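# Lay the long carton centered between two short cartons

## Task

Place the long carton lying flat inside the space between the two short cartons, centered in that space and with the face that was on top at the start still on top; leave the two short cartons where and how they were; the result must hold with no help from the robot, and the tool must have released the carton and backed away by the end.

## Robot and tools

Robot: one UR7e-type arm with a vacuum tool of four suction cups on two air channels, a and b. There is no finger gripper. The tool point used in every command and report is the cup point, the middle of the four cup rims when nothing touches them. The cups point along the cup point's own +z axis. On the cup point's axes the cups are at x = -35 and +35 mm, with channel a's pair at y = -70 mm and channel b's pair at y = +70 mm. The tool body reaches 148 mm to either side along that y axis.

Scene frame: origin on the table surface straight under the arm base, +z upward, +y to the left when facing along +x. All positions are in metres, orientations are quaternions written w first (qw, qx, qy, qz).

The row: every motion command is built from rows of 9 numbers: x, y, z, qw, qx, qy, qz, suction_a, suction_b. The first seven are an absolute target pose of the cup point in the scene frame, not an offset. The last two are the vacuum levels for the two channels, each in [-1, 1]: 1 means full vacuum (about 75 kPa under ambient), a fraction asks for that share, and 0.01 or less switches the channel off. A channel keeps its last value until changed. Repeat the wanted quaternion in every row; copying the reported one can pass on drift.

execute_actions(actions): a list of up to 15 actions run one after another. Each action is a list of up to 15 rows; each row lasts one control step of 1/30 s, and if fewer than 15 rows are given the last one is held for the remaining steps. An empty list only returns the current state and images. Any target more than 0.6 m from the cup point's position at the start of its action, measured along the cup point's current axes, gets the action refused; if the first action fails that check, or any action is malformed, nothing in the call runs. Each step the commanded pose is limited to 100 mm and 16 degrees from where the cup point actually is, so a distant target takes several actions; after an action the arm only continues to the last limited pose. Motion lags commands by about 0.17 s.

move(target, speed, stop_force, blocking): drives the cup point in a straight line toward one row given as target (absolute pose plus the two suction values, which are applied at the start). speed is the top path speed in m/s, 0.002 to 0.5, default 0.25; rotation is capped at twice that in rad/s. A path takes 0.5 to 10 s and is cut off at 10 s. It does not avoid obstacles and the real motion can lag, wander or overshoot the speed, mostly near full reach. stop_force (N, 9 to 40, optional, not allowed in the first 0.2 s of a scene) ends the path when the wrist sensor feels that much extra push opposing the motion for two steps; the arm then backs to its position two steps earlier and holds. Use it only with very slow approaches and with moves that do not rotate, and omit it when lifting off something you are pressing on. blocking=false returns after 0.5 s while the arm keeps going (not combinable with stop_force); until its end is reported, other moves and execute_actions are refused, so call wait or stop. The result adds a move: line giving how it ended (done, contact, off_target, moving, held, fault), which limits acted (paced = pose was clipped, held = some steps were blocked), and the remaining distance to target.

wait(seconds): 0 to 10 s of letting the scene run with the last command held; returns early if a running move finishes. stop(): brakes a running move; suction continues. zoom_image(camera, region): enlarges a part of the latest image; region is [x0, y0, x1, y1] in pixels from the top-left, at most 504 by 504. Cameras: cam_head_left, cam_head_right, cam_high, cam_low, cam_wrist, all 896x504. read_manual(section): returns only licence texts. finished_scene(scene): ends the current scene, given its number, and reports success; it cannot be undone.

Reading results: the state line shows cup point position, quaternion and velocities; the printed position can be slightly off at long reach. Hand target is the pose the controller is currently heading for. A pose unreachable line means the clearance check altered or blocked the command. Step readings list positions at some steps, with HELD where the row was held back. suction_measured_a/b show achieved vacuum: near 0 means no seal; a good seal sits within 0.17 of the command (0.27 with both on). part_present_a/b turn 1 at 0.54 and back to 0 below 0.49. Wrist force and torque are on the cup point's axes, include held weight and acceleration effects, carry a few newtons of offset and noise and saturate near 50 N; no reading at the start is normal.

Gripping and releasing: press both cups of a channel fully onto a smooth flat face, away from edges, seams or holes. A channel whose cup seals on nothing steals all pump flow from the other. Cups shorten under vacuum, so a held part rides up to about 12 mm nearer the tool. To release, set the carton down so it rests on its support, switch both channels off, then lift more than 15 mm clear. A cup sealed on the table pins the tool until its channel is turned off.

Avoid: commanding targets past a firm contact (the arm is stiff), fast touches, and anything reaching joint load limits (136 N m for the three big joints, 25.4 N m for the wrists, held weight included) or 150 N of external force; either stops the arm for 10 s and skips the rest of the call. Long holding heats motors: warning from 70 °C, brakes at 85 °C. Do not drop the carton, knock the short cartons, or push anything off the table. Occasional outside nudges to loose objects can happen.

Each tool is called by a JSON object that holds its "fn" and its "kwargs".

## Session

{"fn": "execute_actions", "kwargs": {"actions": []}}

Scene clock: 0.00 s.
end_effector_position=(+0.4297, +0.0064, +0.4498) suction_measured_a=0.00 part_present_a=0 suction_measured_b=0.00 part_present_b=0 end_effector_quat_wxyz=(-0.000, -0.001, +1.000, -0.008) end_effector_velocity=(+0.000, -0.000, -0.001) end_effector_angular_velocity=(-0.000, +0.002, -0.003)
Joint positions: [-0.316 -1.769  1.733 -1.535 -1.57   1.254]
Joint velocities: [-0.     0.001  0.001  0.    -0.001  0.003]
Joint torques (N m, as the arm reports them, + toward a larger angle): no reading
Motor temperatures (°C, as the motors report them): [27 21 23 30 35 31]
Wrist force (N, on the end effector, along its own x y z axes, offset not removed): no reading
Wrist torque (N m, same axes, about the end effector's origin, offset not removed): no reading
Hand target: +0.430, +0.006, +0.450; -0.000, -0.001, +1.000, -0.008
camera_calibration (this result's frames):
cam_wrist: T_world_to_cam=[[-0.0315091, -0.999448, -0.0105552, 0.0364921], [-0.8377, 0.0206462, 0.545741, 0.162524], [-0.545221, 0.0260379, -0.837888, 0.737616], [0, 0, 0, 1]] pos_world=[0.53946, 0.0139104, 0.529729]

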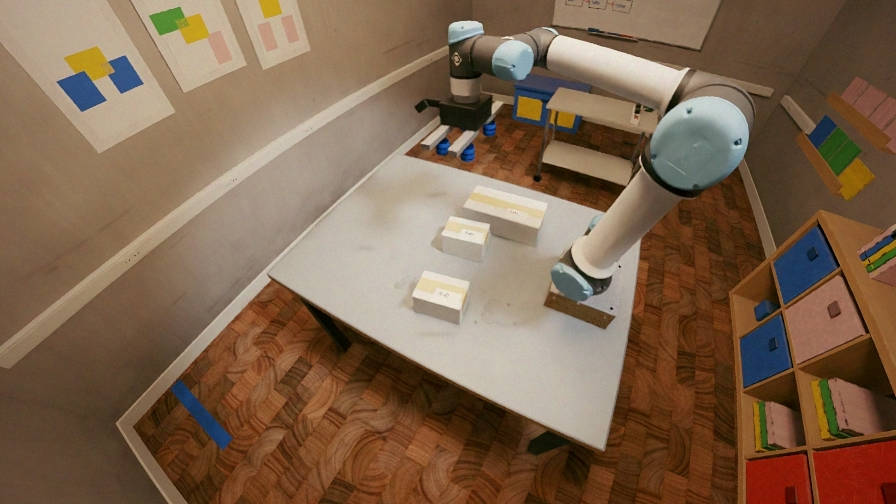

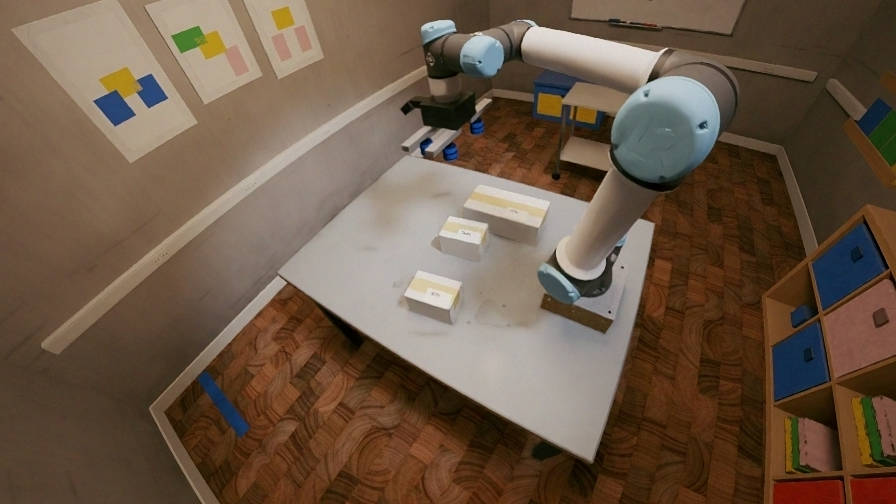

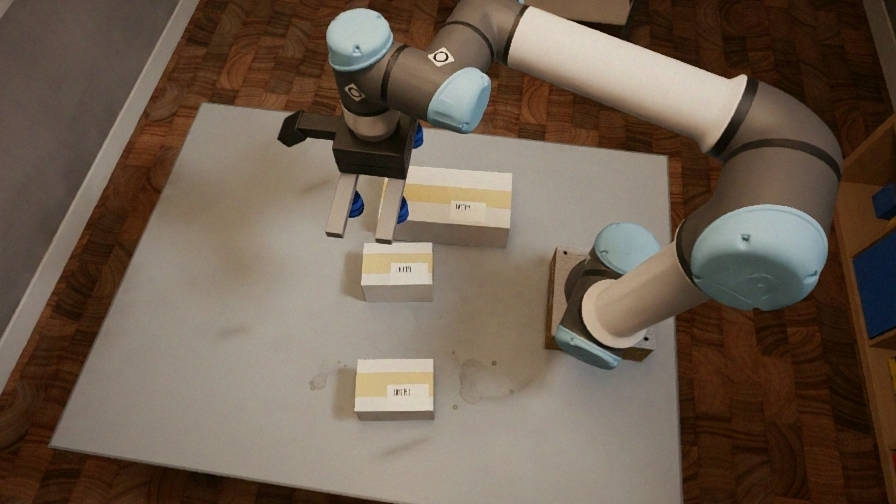

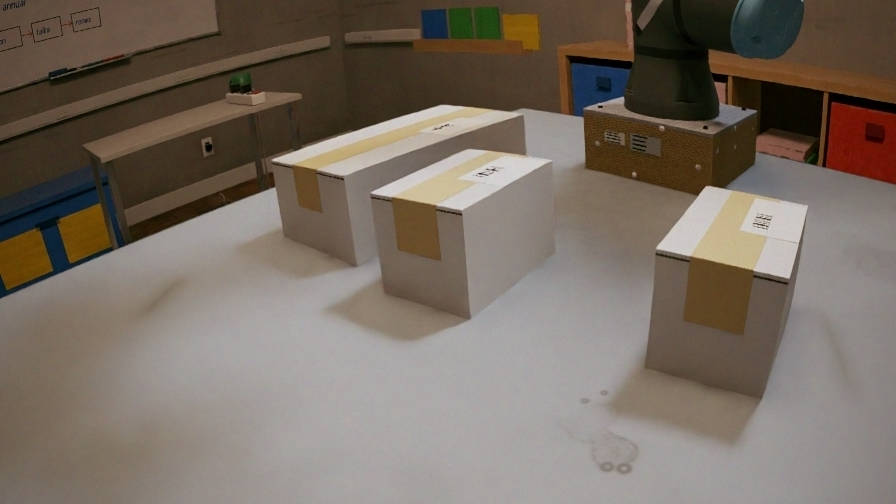

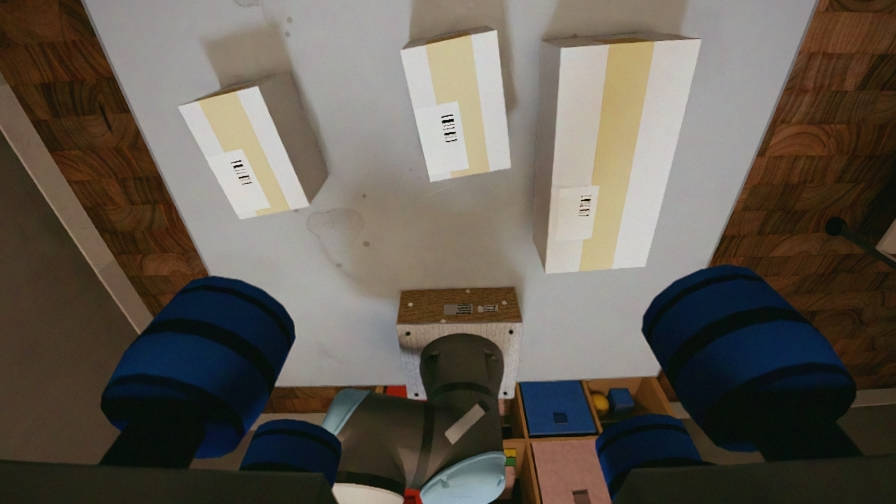

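{"fn": "move", "kwargs": {"target": [0.363,-0.186,0.115,0,0.685,0.7285,0,0,0], "speed": 0.4}}

{"fn": "move", "kwargs": {"target": [0.363,-0.186,0.085,0,0.685,0.7285,0,0,0], "speed": 0.02, "stop_force": 12}}

Scene clock: 6.00 s.
end_effector_position=(+0.3628, -0.1858, +0.1154) suction_measured_a=0.00 part_present_a=0 suction_measured_b=0.00 part_present_b=0 end_effector_quat_wxyz=(+0.000, +0.685, +0.729, -0.000) end_effector_velocity=(+0.001, -0.001, -0.002) end_effector_angular_velocity=(-0.001, -0.002, -0.006)
Joint positions: [-0.816 -1.41   2.388 -2.538 -1.559  2.265]
Joint velocities: [-0.     0.007 -0.    -0.009  0.001  0.006]
Joint torques (N m, as the arm reports them, + toward a larger angle): [-12.26 -16.47  -9.65  -5.5   -1.46   2.04]
Motor temperatures (°C, as the motors report them): [27 21 23 30 35 31]
Wrist force (N, on the end effector, along its own x y z axes, offset not removed): [0.6 -2.6 2.0]
Wrist torque (N m, same axes, about the end effector's origin, offset not removed): [-0.33 -0.22 0.19]
Hand target: +0.363, -0.186, +0.115; +0.000, +0.685, +0.729, -0.000
Off the commanded pose: 0.000 m, 0 deg.
move: done
camera_calibration (this result's frames):
cam_wrist: T_world_to_cam=[[-0.99925, -0.0283943, -0.0263365, 0.372117], [-0.038166, 0.837415, 0.545234, 0.154636], [0.00657304, 0.54583, -0.83787, 0.322319], [0, 0, 0, 1]] pos_world=[0.375621, -0.29486, 0.195549]

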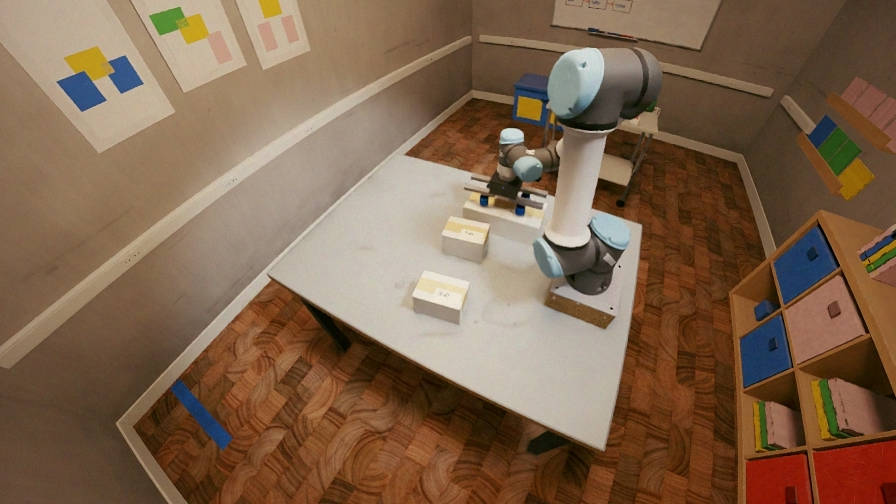

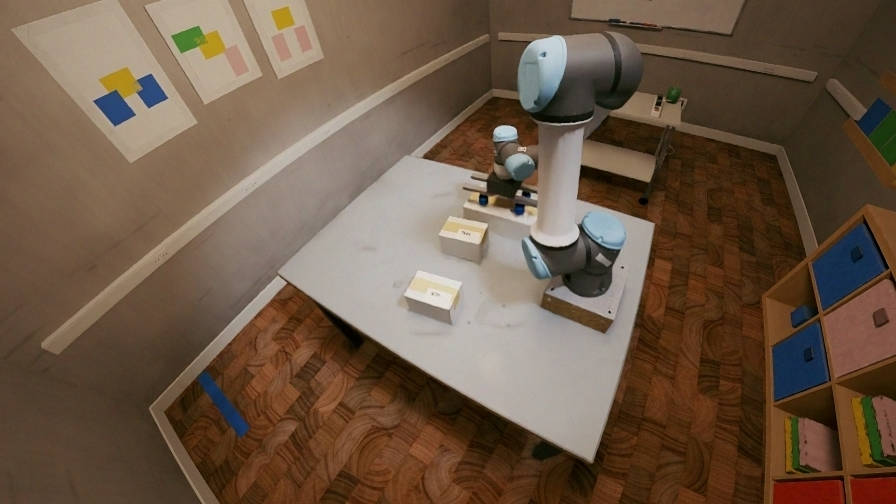

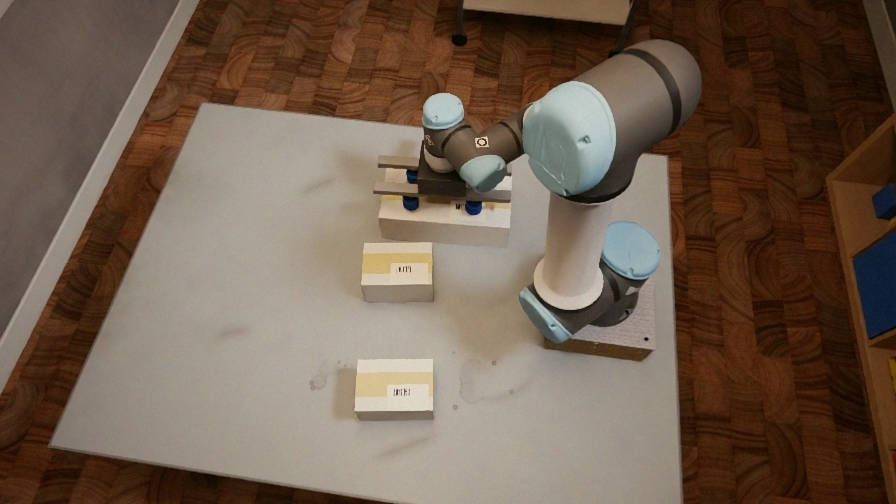

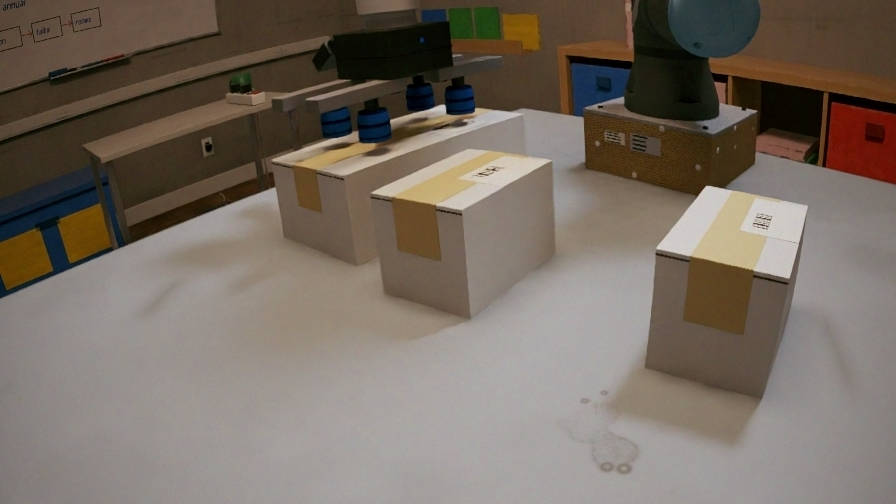

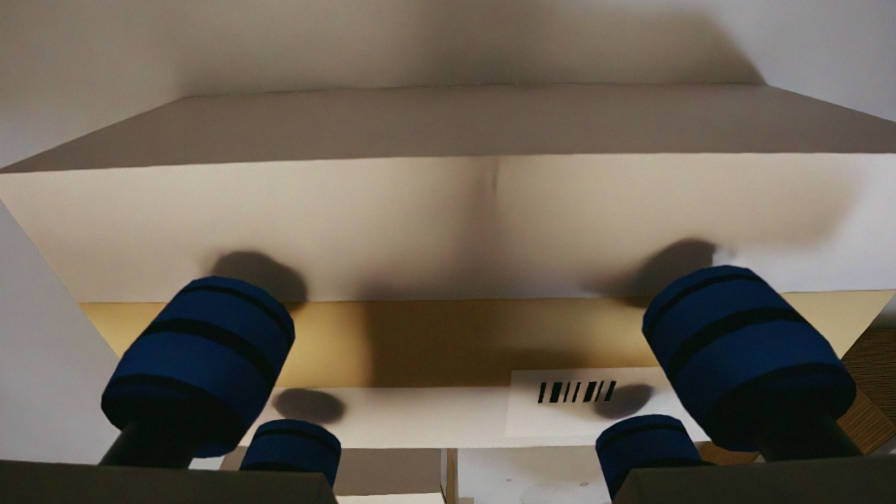

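Scene clock: 7.30 s.
end_effector_position=(+0.3628, -0.1858, +0.0972) suction_measured_a=0.00 part_present_a=0 suction_measured_b=0.00 part_present_b=0 end_effector_quat_wxyz=(-0.000, +0.685, +0.729, -0.000) end_effector_velocity=(-0.000, -0.000, +0.007) end_effector_angular_velocity=(-0.001, -0.000, +0.002)
Joint positions: [-0.815 -1.357  2.402 -2.604 -1.559  2.266]
Joint velocities: [-0.001 -0.022 -0.005  0.026 -0.001 -0.002]
Joint torques (N m, as the arm reports them, + toward a larger angle): [  9.09 -26.07 -21.56   0.37   1.     0.63]
Motor temperatures (°C, as the motors report them): [27 21 23 30 35 31]
Wrist force (N, on the end effector, along its own x y z axes, offset not removed): [1.3 -3.4 -12.5]
Wrist torque (N m, same axes, about the end effector's origin, offset not removed): [-0.35 -0.22 0.14]
Hand target: +0.363, -0.186, +0.098; +0.000, +0.685, +0.729, -0.000
Off the commanded pose: 0.012 m, 0 deg.
move: contact
camera_calibration (this result's frames):
cam_wrist: T_world_to_cam=[[-0.999268, -0.0279615, -0.0261202, 0.37174], [-0.0376882, 0.837191, 0.545611, 0.164297], [0.00661146, 0.546195, -0.837632, 0.307147], [0, 0, 0, 1]] pos_world=[0.375629, -0.294916, 0.177344]

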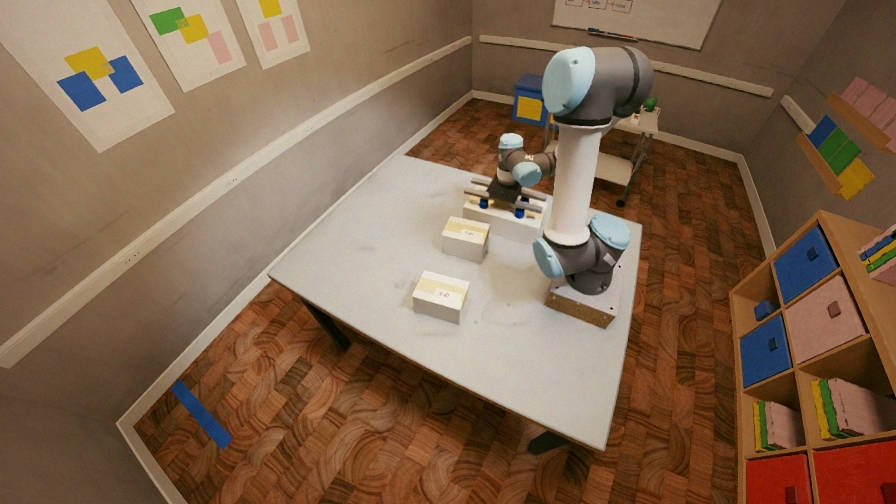

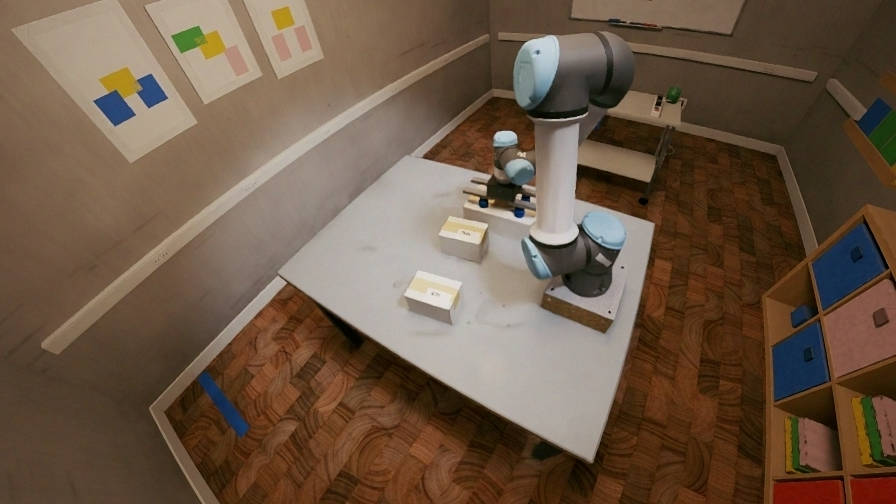

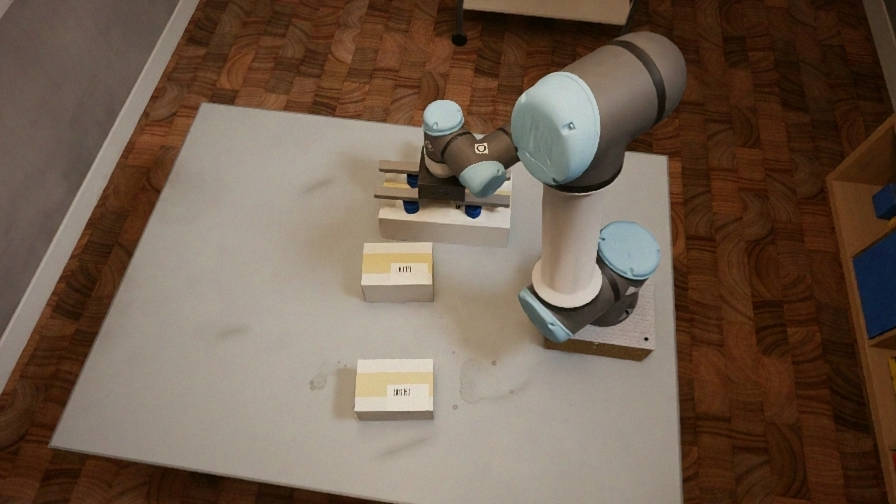

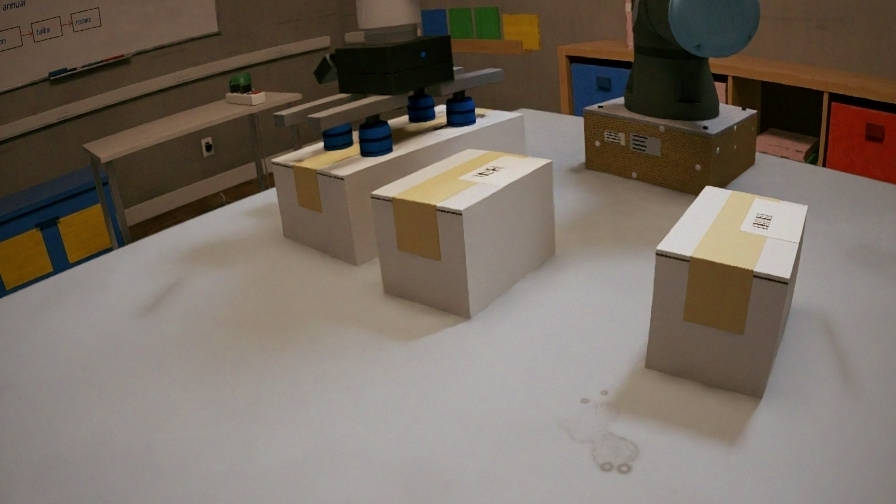

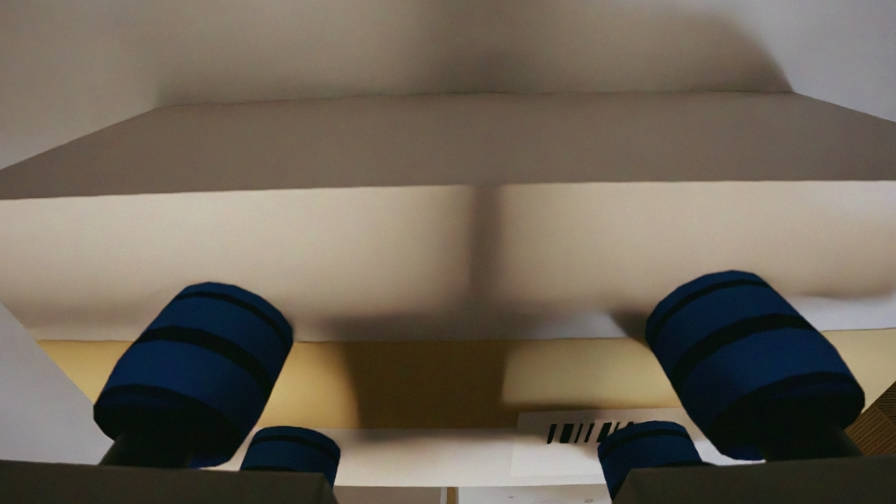

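{"fn": "execute_actions", "kwargs": {"actions": [[[0.363,-0.186,0.095,0,0.685,0.7285,0,1,1]]]}}

Scene clock: 8.47 s.
end_effector_position=(+0.3630, -0.1860, +0.0951) suction_measured_a=0.45 part_present_a=0 suction_measured_b=0.45 part_present_b=0 end_effector_quat_wxyz=(+0.000, +0.685, +0.729, -0.000) end_effector_velocity=(-0.000, +0.000, -0.001) end_effector_angular_velocity=(-0.000, +0.001, -0.001)
Joint positions: [-0.815 -1.35   2.403 -2.612 -1.559  2.266]
Joint velocities: [ 0.     0.003  0.    -0.002 -0.001  0.002]
Joint torques (N m, as the arm reports them, + toward a larger angle): [  2.2  -23.18 -12.82  -7.12   1.42   1.61]
Motor temperatures (°C, as the motors report them): [27 21 23 30 35 31]
Wrist force (N, on the end effector, along its own x y z axes, offset not removed): [2.1 -1.9 18.9]
Wrist torque (N m, same axes, about the end effector's origin, offset not removed): [0.11 -0.31 0.20]
Hand target: +0.363, -0.186, +0.095; -0.000, +0.685, +0.729, -0.000
Off the commanded pose: 0.000 m, 0 deg.
Step readings (end_effector_position):
0: (+0.3629, -0.1859, +0.0981)
1: (+0.3629, -0.1859, +0.0981)
2: (+0.3629, -0.1859, +0.0978)
4: (+0.3630, -0.1860, +0.0968)
8: (+0.3630, -0.1860, +0.0956)
15: end_effector_position above
camera_calibration (this result's frames):
cam_wrist: T_world_to_cam=[[-0.999269, -0.0277276, -0.0263187, 0.371917], [-0.0375997, 0.837267, 0.545501, 0.165626], [0.00691037, 0.546091, -0.837697, 0.305353], [0, 0, 0, 1]] pos_world=[0.375763, -0.295111, 0.175232]

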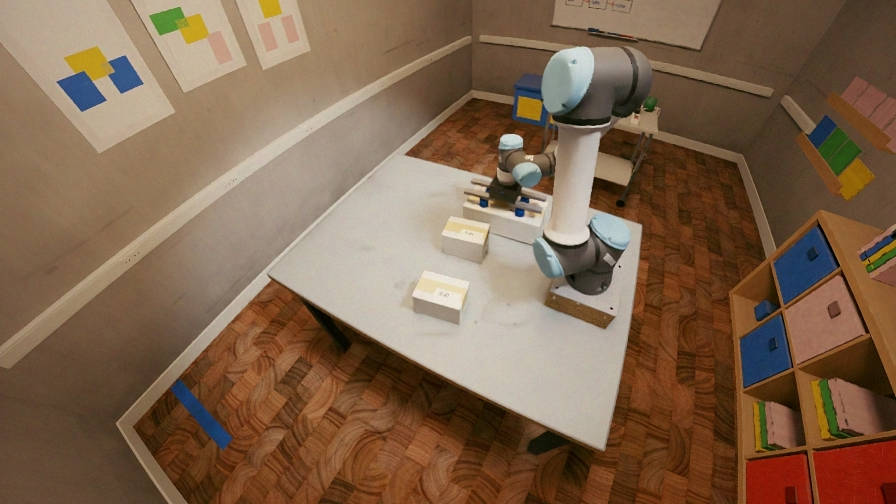

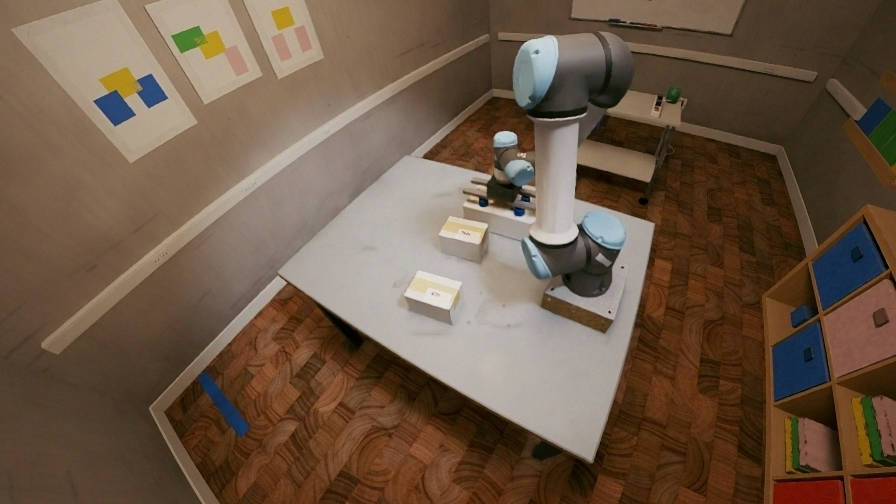

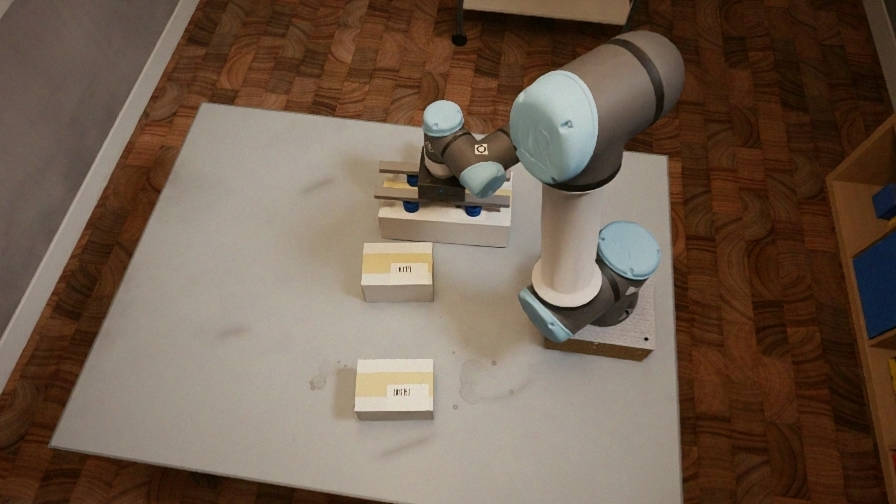

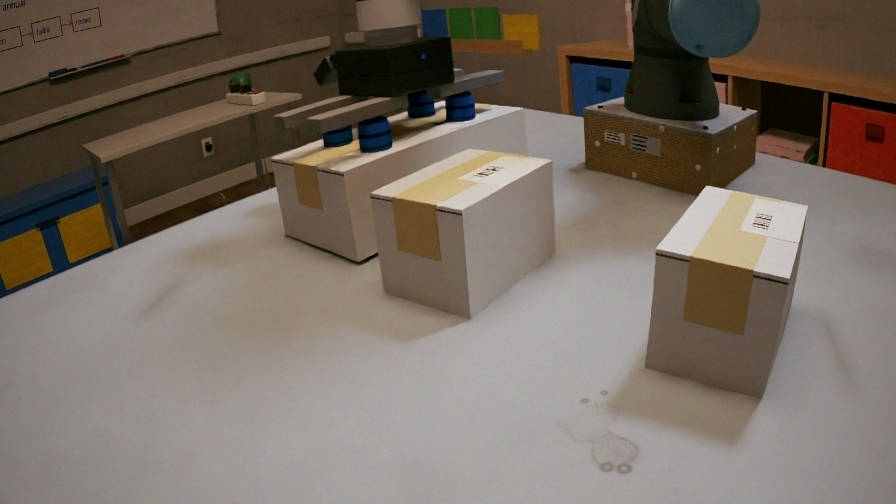

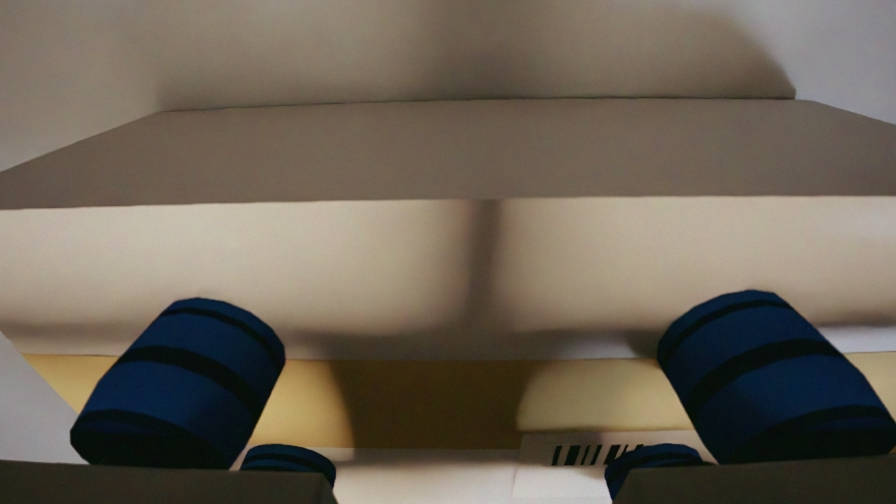

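Descending slightly during the traverse keeps clearance (bottom ≥ 8 mm above).

{"fn": "move", "kwargs": {"target": [0.363,-0.186,0.215,0,0.685,0.7285,0,1,1], "speed": 0.2}}

{"fn": "move", "kwargs": {"target": [0.420,0.128,0.198,0,0.648,0.7615,0,1,1]}}

{"fn": "zoom_image", "kwargs": {"camera": "cam_high", "region": [305, 320, 485, 430]}}

Scene clock: 11.53 s.
end_effector_position=(+0.3631, -0.1861, +0.2146) suction_measured_a=0.73 part_present_a=1 suction_measured_b=0.73 part_present_b=1 end_effector_quat_wxyz=(+0.000, +0.685, +0.729, -0.000) end_effector_velocity=(-0.001, +0.000, +0.002) end_effector_angular_velocity=(+0.000, +0.003, -0.002)
Joint positions: [-0.819 -1.639  2.267 -2.188 -1.559  2.262]
Joint velocities: [-0.    -0.005 -0.003  0.009 -0.002  0.001]
Joint torques (N m, as the arm reports them, + toward a larger angle): [-11.05 -34.53 -39.78  -3.15  -0.5   -2.22]
Motor temperatures (°C, as the motors report them): [27 21 23 30 35 31]
Wrist force (N, on the end effector, along its own x y z axes, offset not removed): [0.2 -2.2 17.1]
Wrist torque (N m, same axes, about the end effector's origin, offset not removed): [0.07 0.04 0.11]
Hand target: +0.363, -0.186, +0.215; +0.000, +0.685, +0.729, -0.000
Off the commanded pose: 0.000 m, 0 deg.
move: done
camera_calibration (this result's frames):
cam_wrist: T_world_to_cam=[[-0.999266, -0.0277426, -0.0264158, 0.375173], [-0.0376642, 0.837351, 0.545367, 0.100533], [0.00698937, 0.545962, -0.837781, 0.405519], [0, 0, 0, 1]] pos_world=[0.37585, -0.295171, 0.294819]

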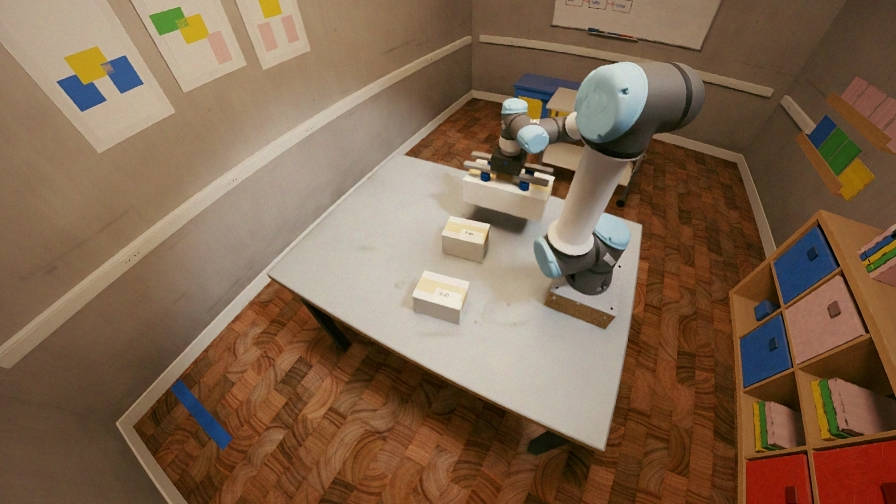

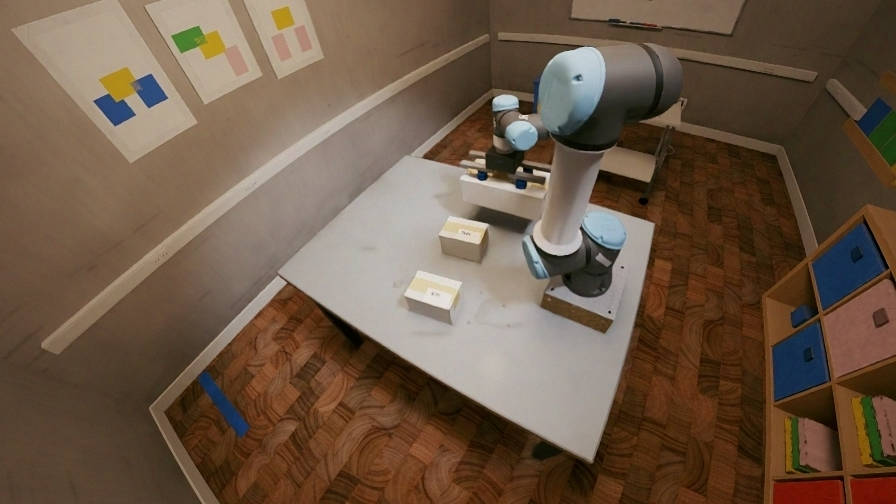

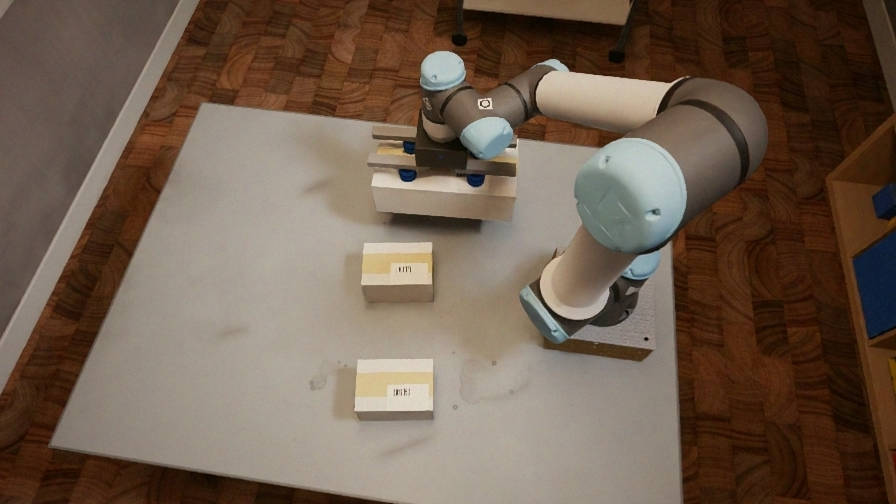

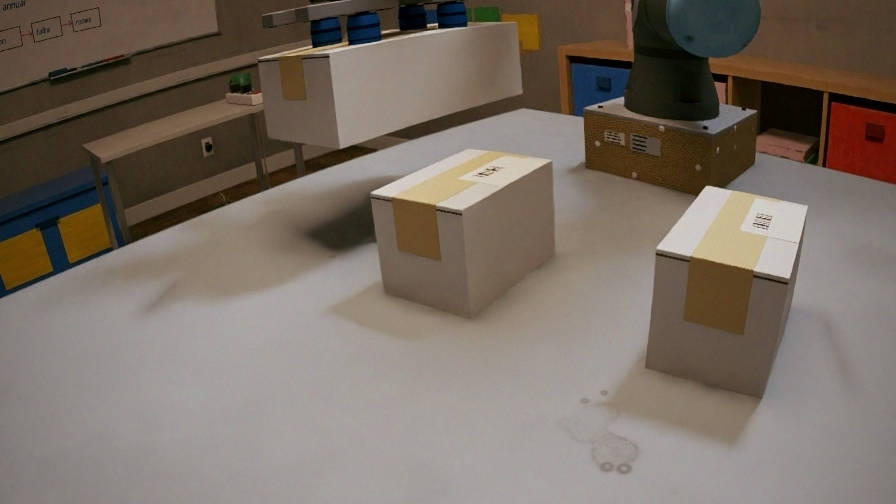

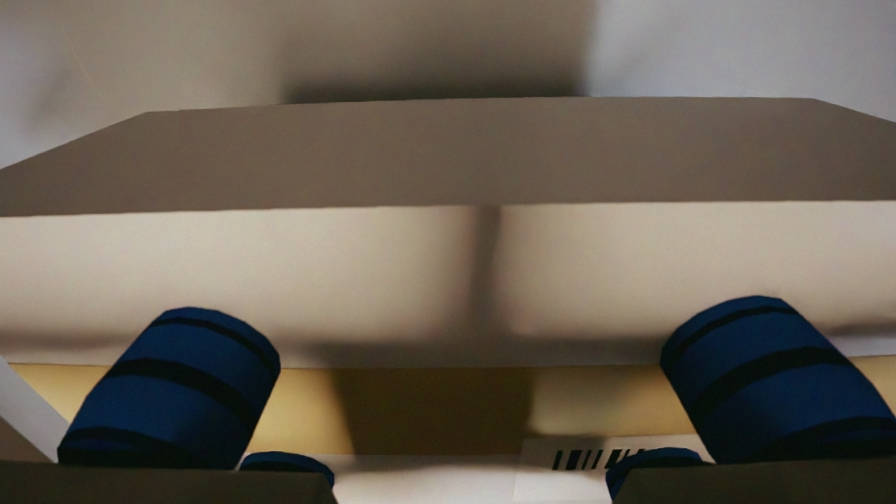

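Scene clock: 13.50 s.
end_effector_position=(+0.4197, +0.1278, +0.1980) suction_measured_a=0.73 part_present_a=1 suction_measured_b=0.73 part_present_b=1 end_effector_quat_wxyz=(-0.000, +0.648, +0.762, +0.000) end_effector_velocity=(+0.001, +0.002, +0.000) end_effector_angular_velocity=(-0.002, -0.000, +0.001)
Joint positions: [-0.028 -1.55   2.221 -2.243 -1.554  2.954]
Joint velocities: [ 0.006  0.004 -0.004 -0.    -0.002  0.005]
Joint torques (N m, as the arm reports them, + toward a larger angle): [ 13.52 -22.29 -37.9   -7.12  -1.52   1.78]
Motor temperatures (°C, as the motors report them): [27 21 23 30 35 31]
Wrist force (N, on the end effector, along its own x y z axes, offset not removed): [1.2 -1.3 19.3]
Wrist torque (N m, same axes, about the end effector's origin, offset not removed): [0.22 -0.17 0.07]
Hand target: +0.420, +0.128, +0.198; -0.000, +0.648, +0.762, +0.000
Off the commanded pose: 0.000 m, 0 deg.
move: done
camera_calibration (this result's frames):
cam_wrist: T_world_to_cam=[[-0.991616, -0.126527, -0.0262383, 0.449441], [-0.120225, 0.828939, 0.546266, -0.115544], [-0.0473676, 0.54484, -0.837201, 0.242703], [0, 0, 0, 1]] pos_world=[0.443278, 0.0204111, 0.278101]

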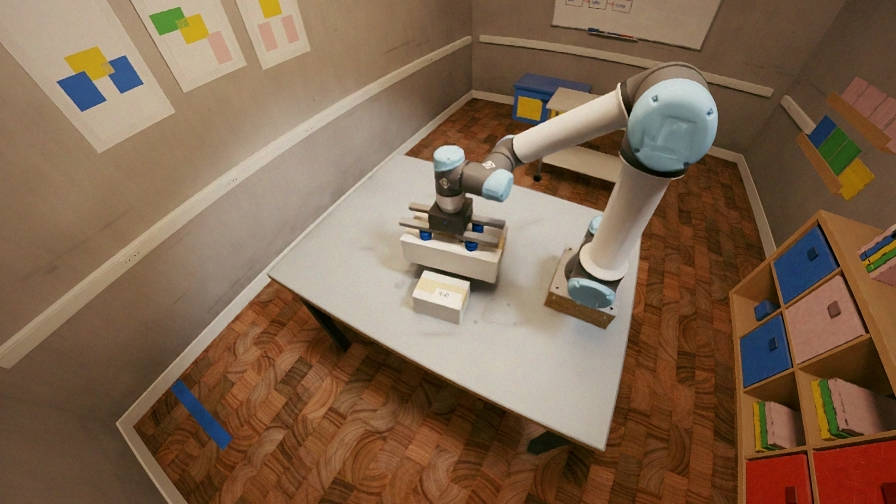

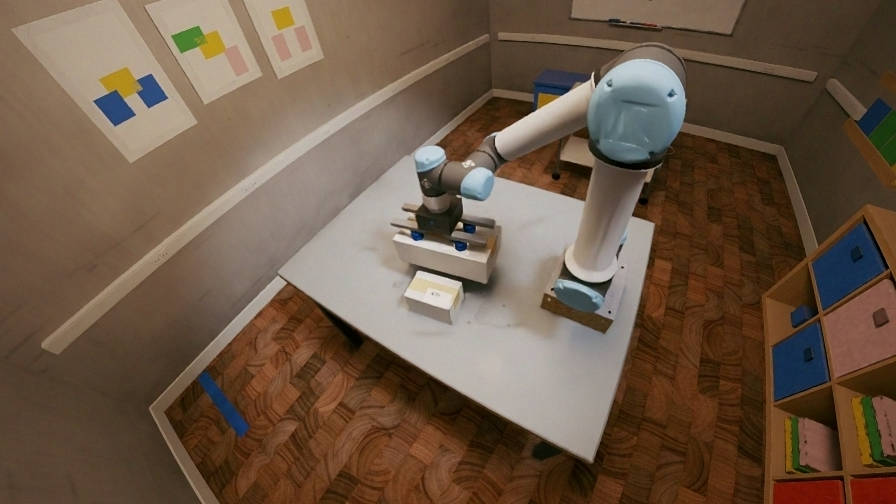

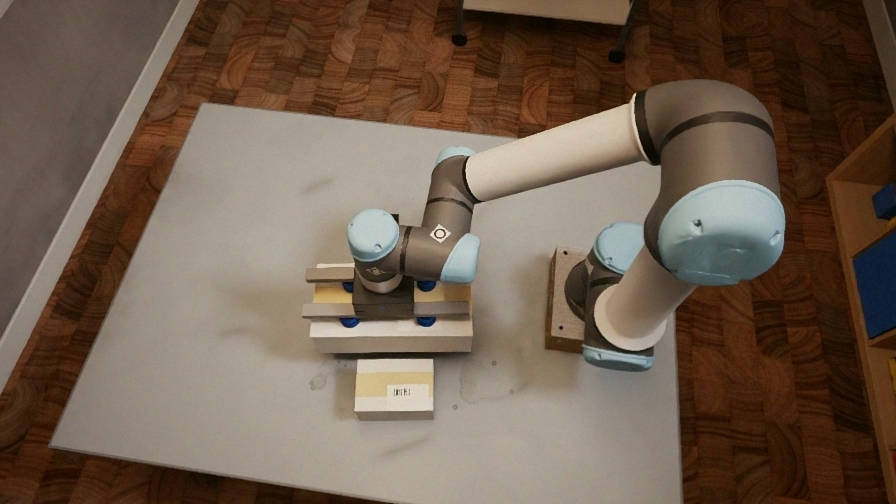

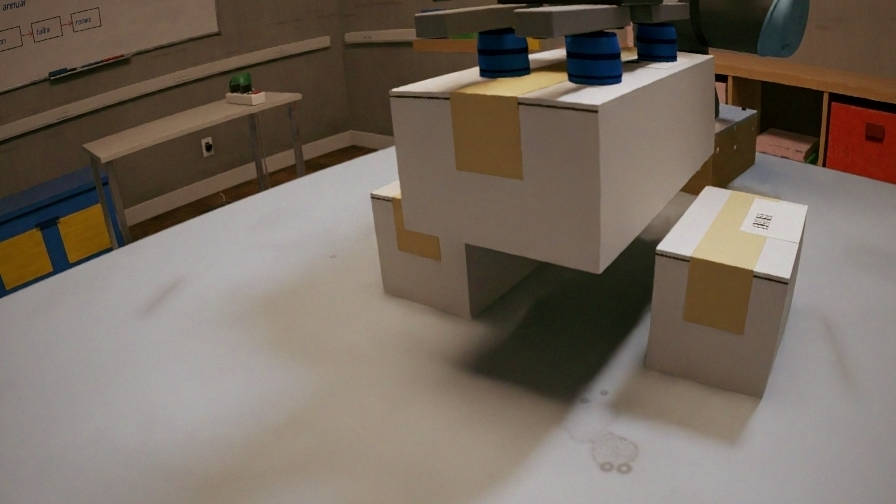

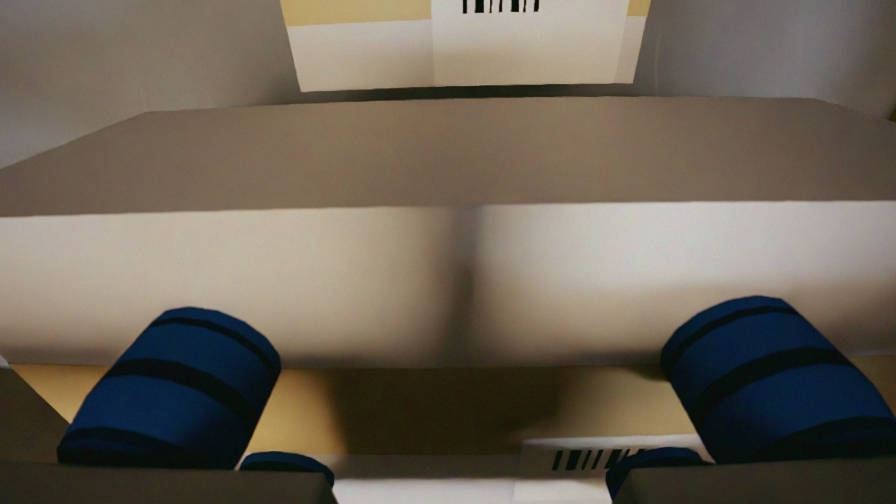

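Region (305, 320, 485, 430) of cam_high's 896x504 image, scaled by 2.800, with more detail than that image has.

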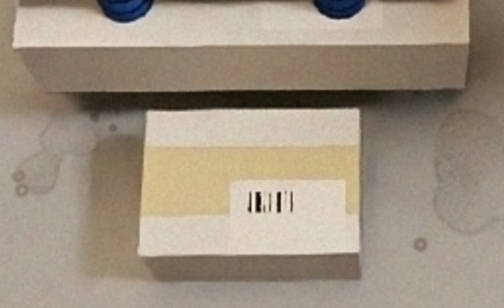

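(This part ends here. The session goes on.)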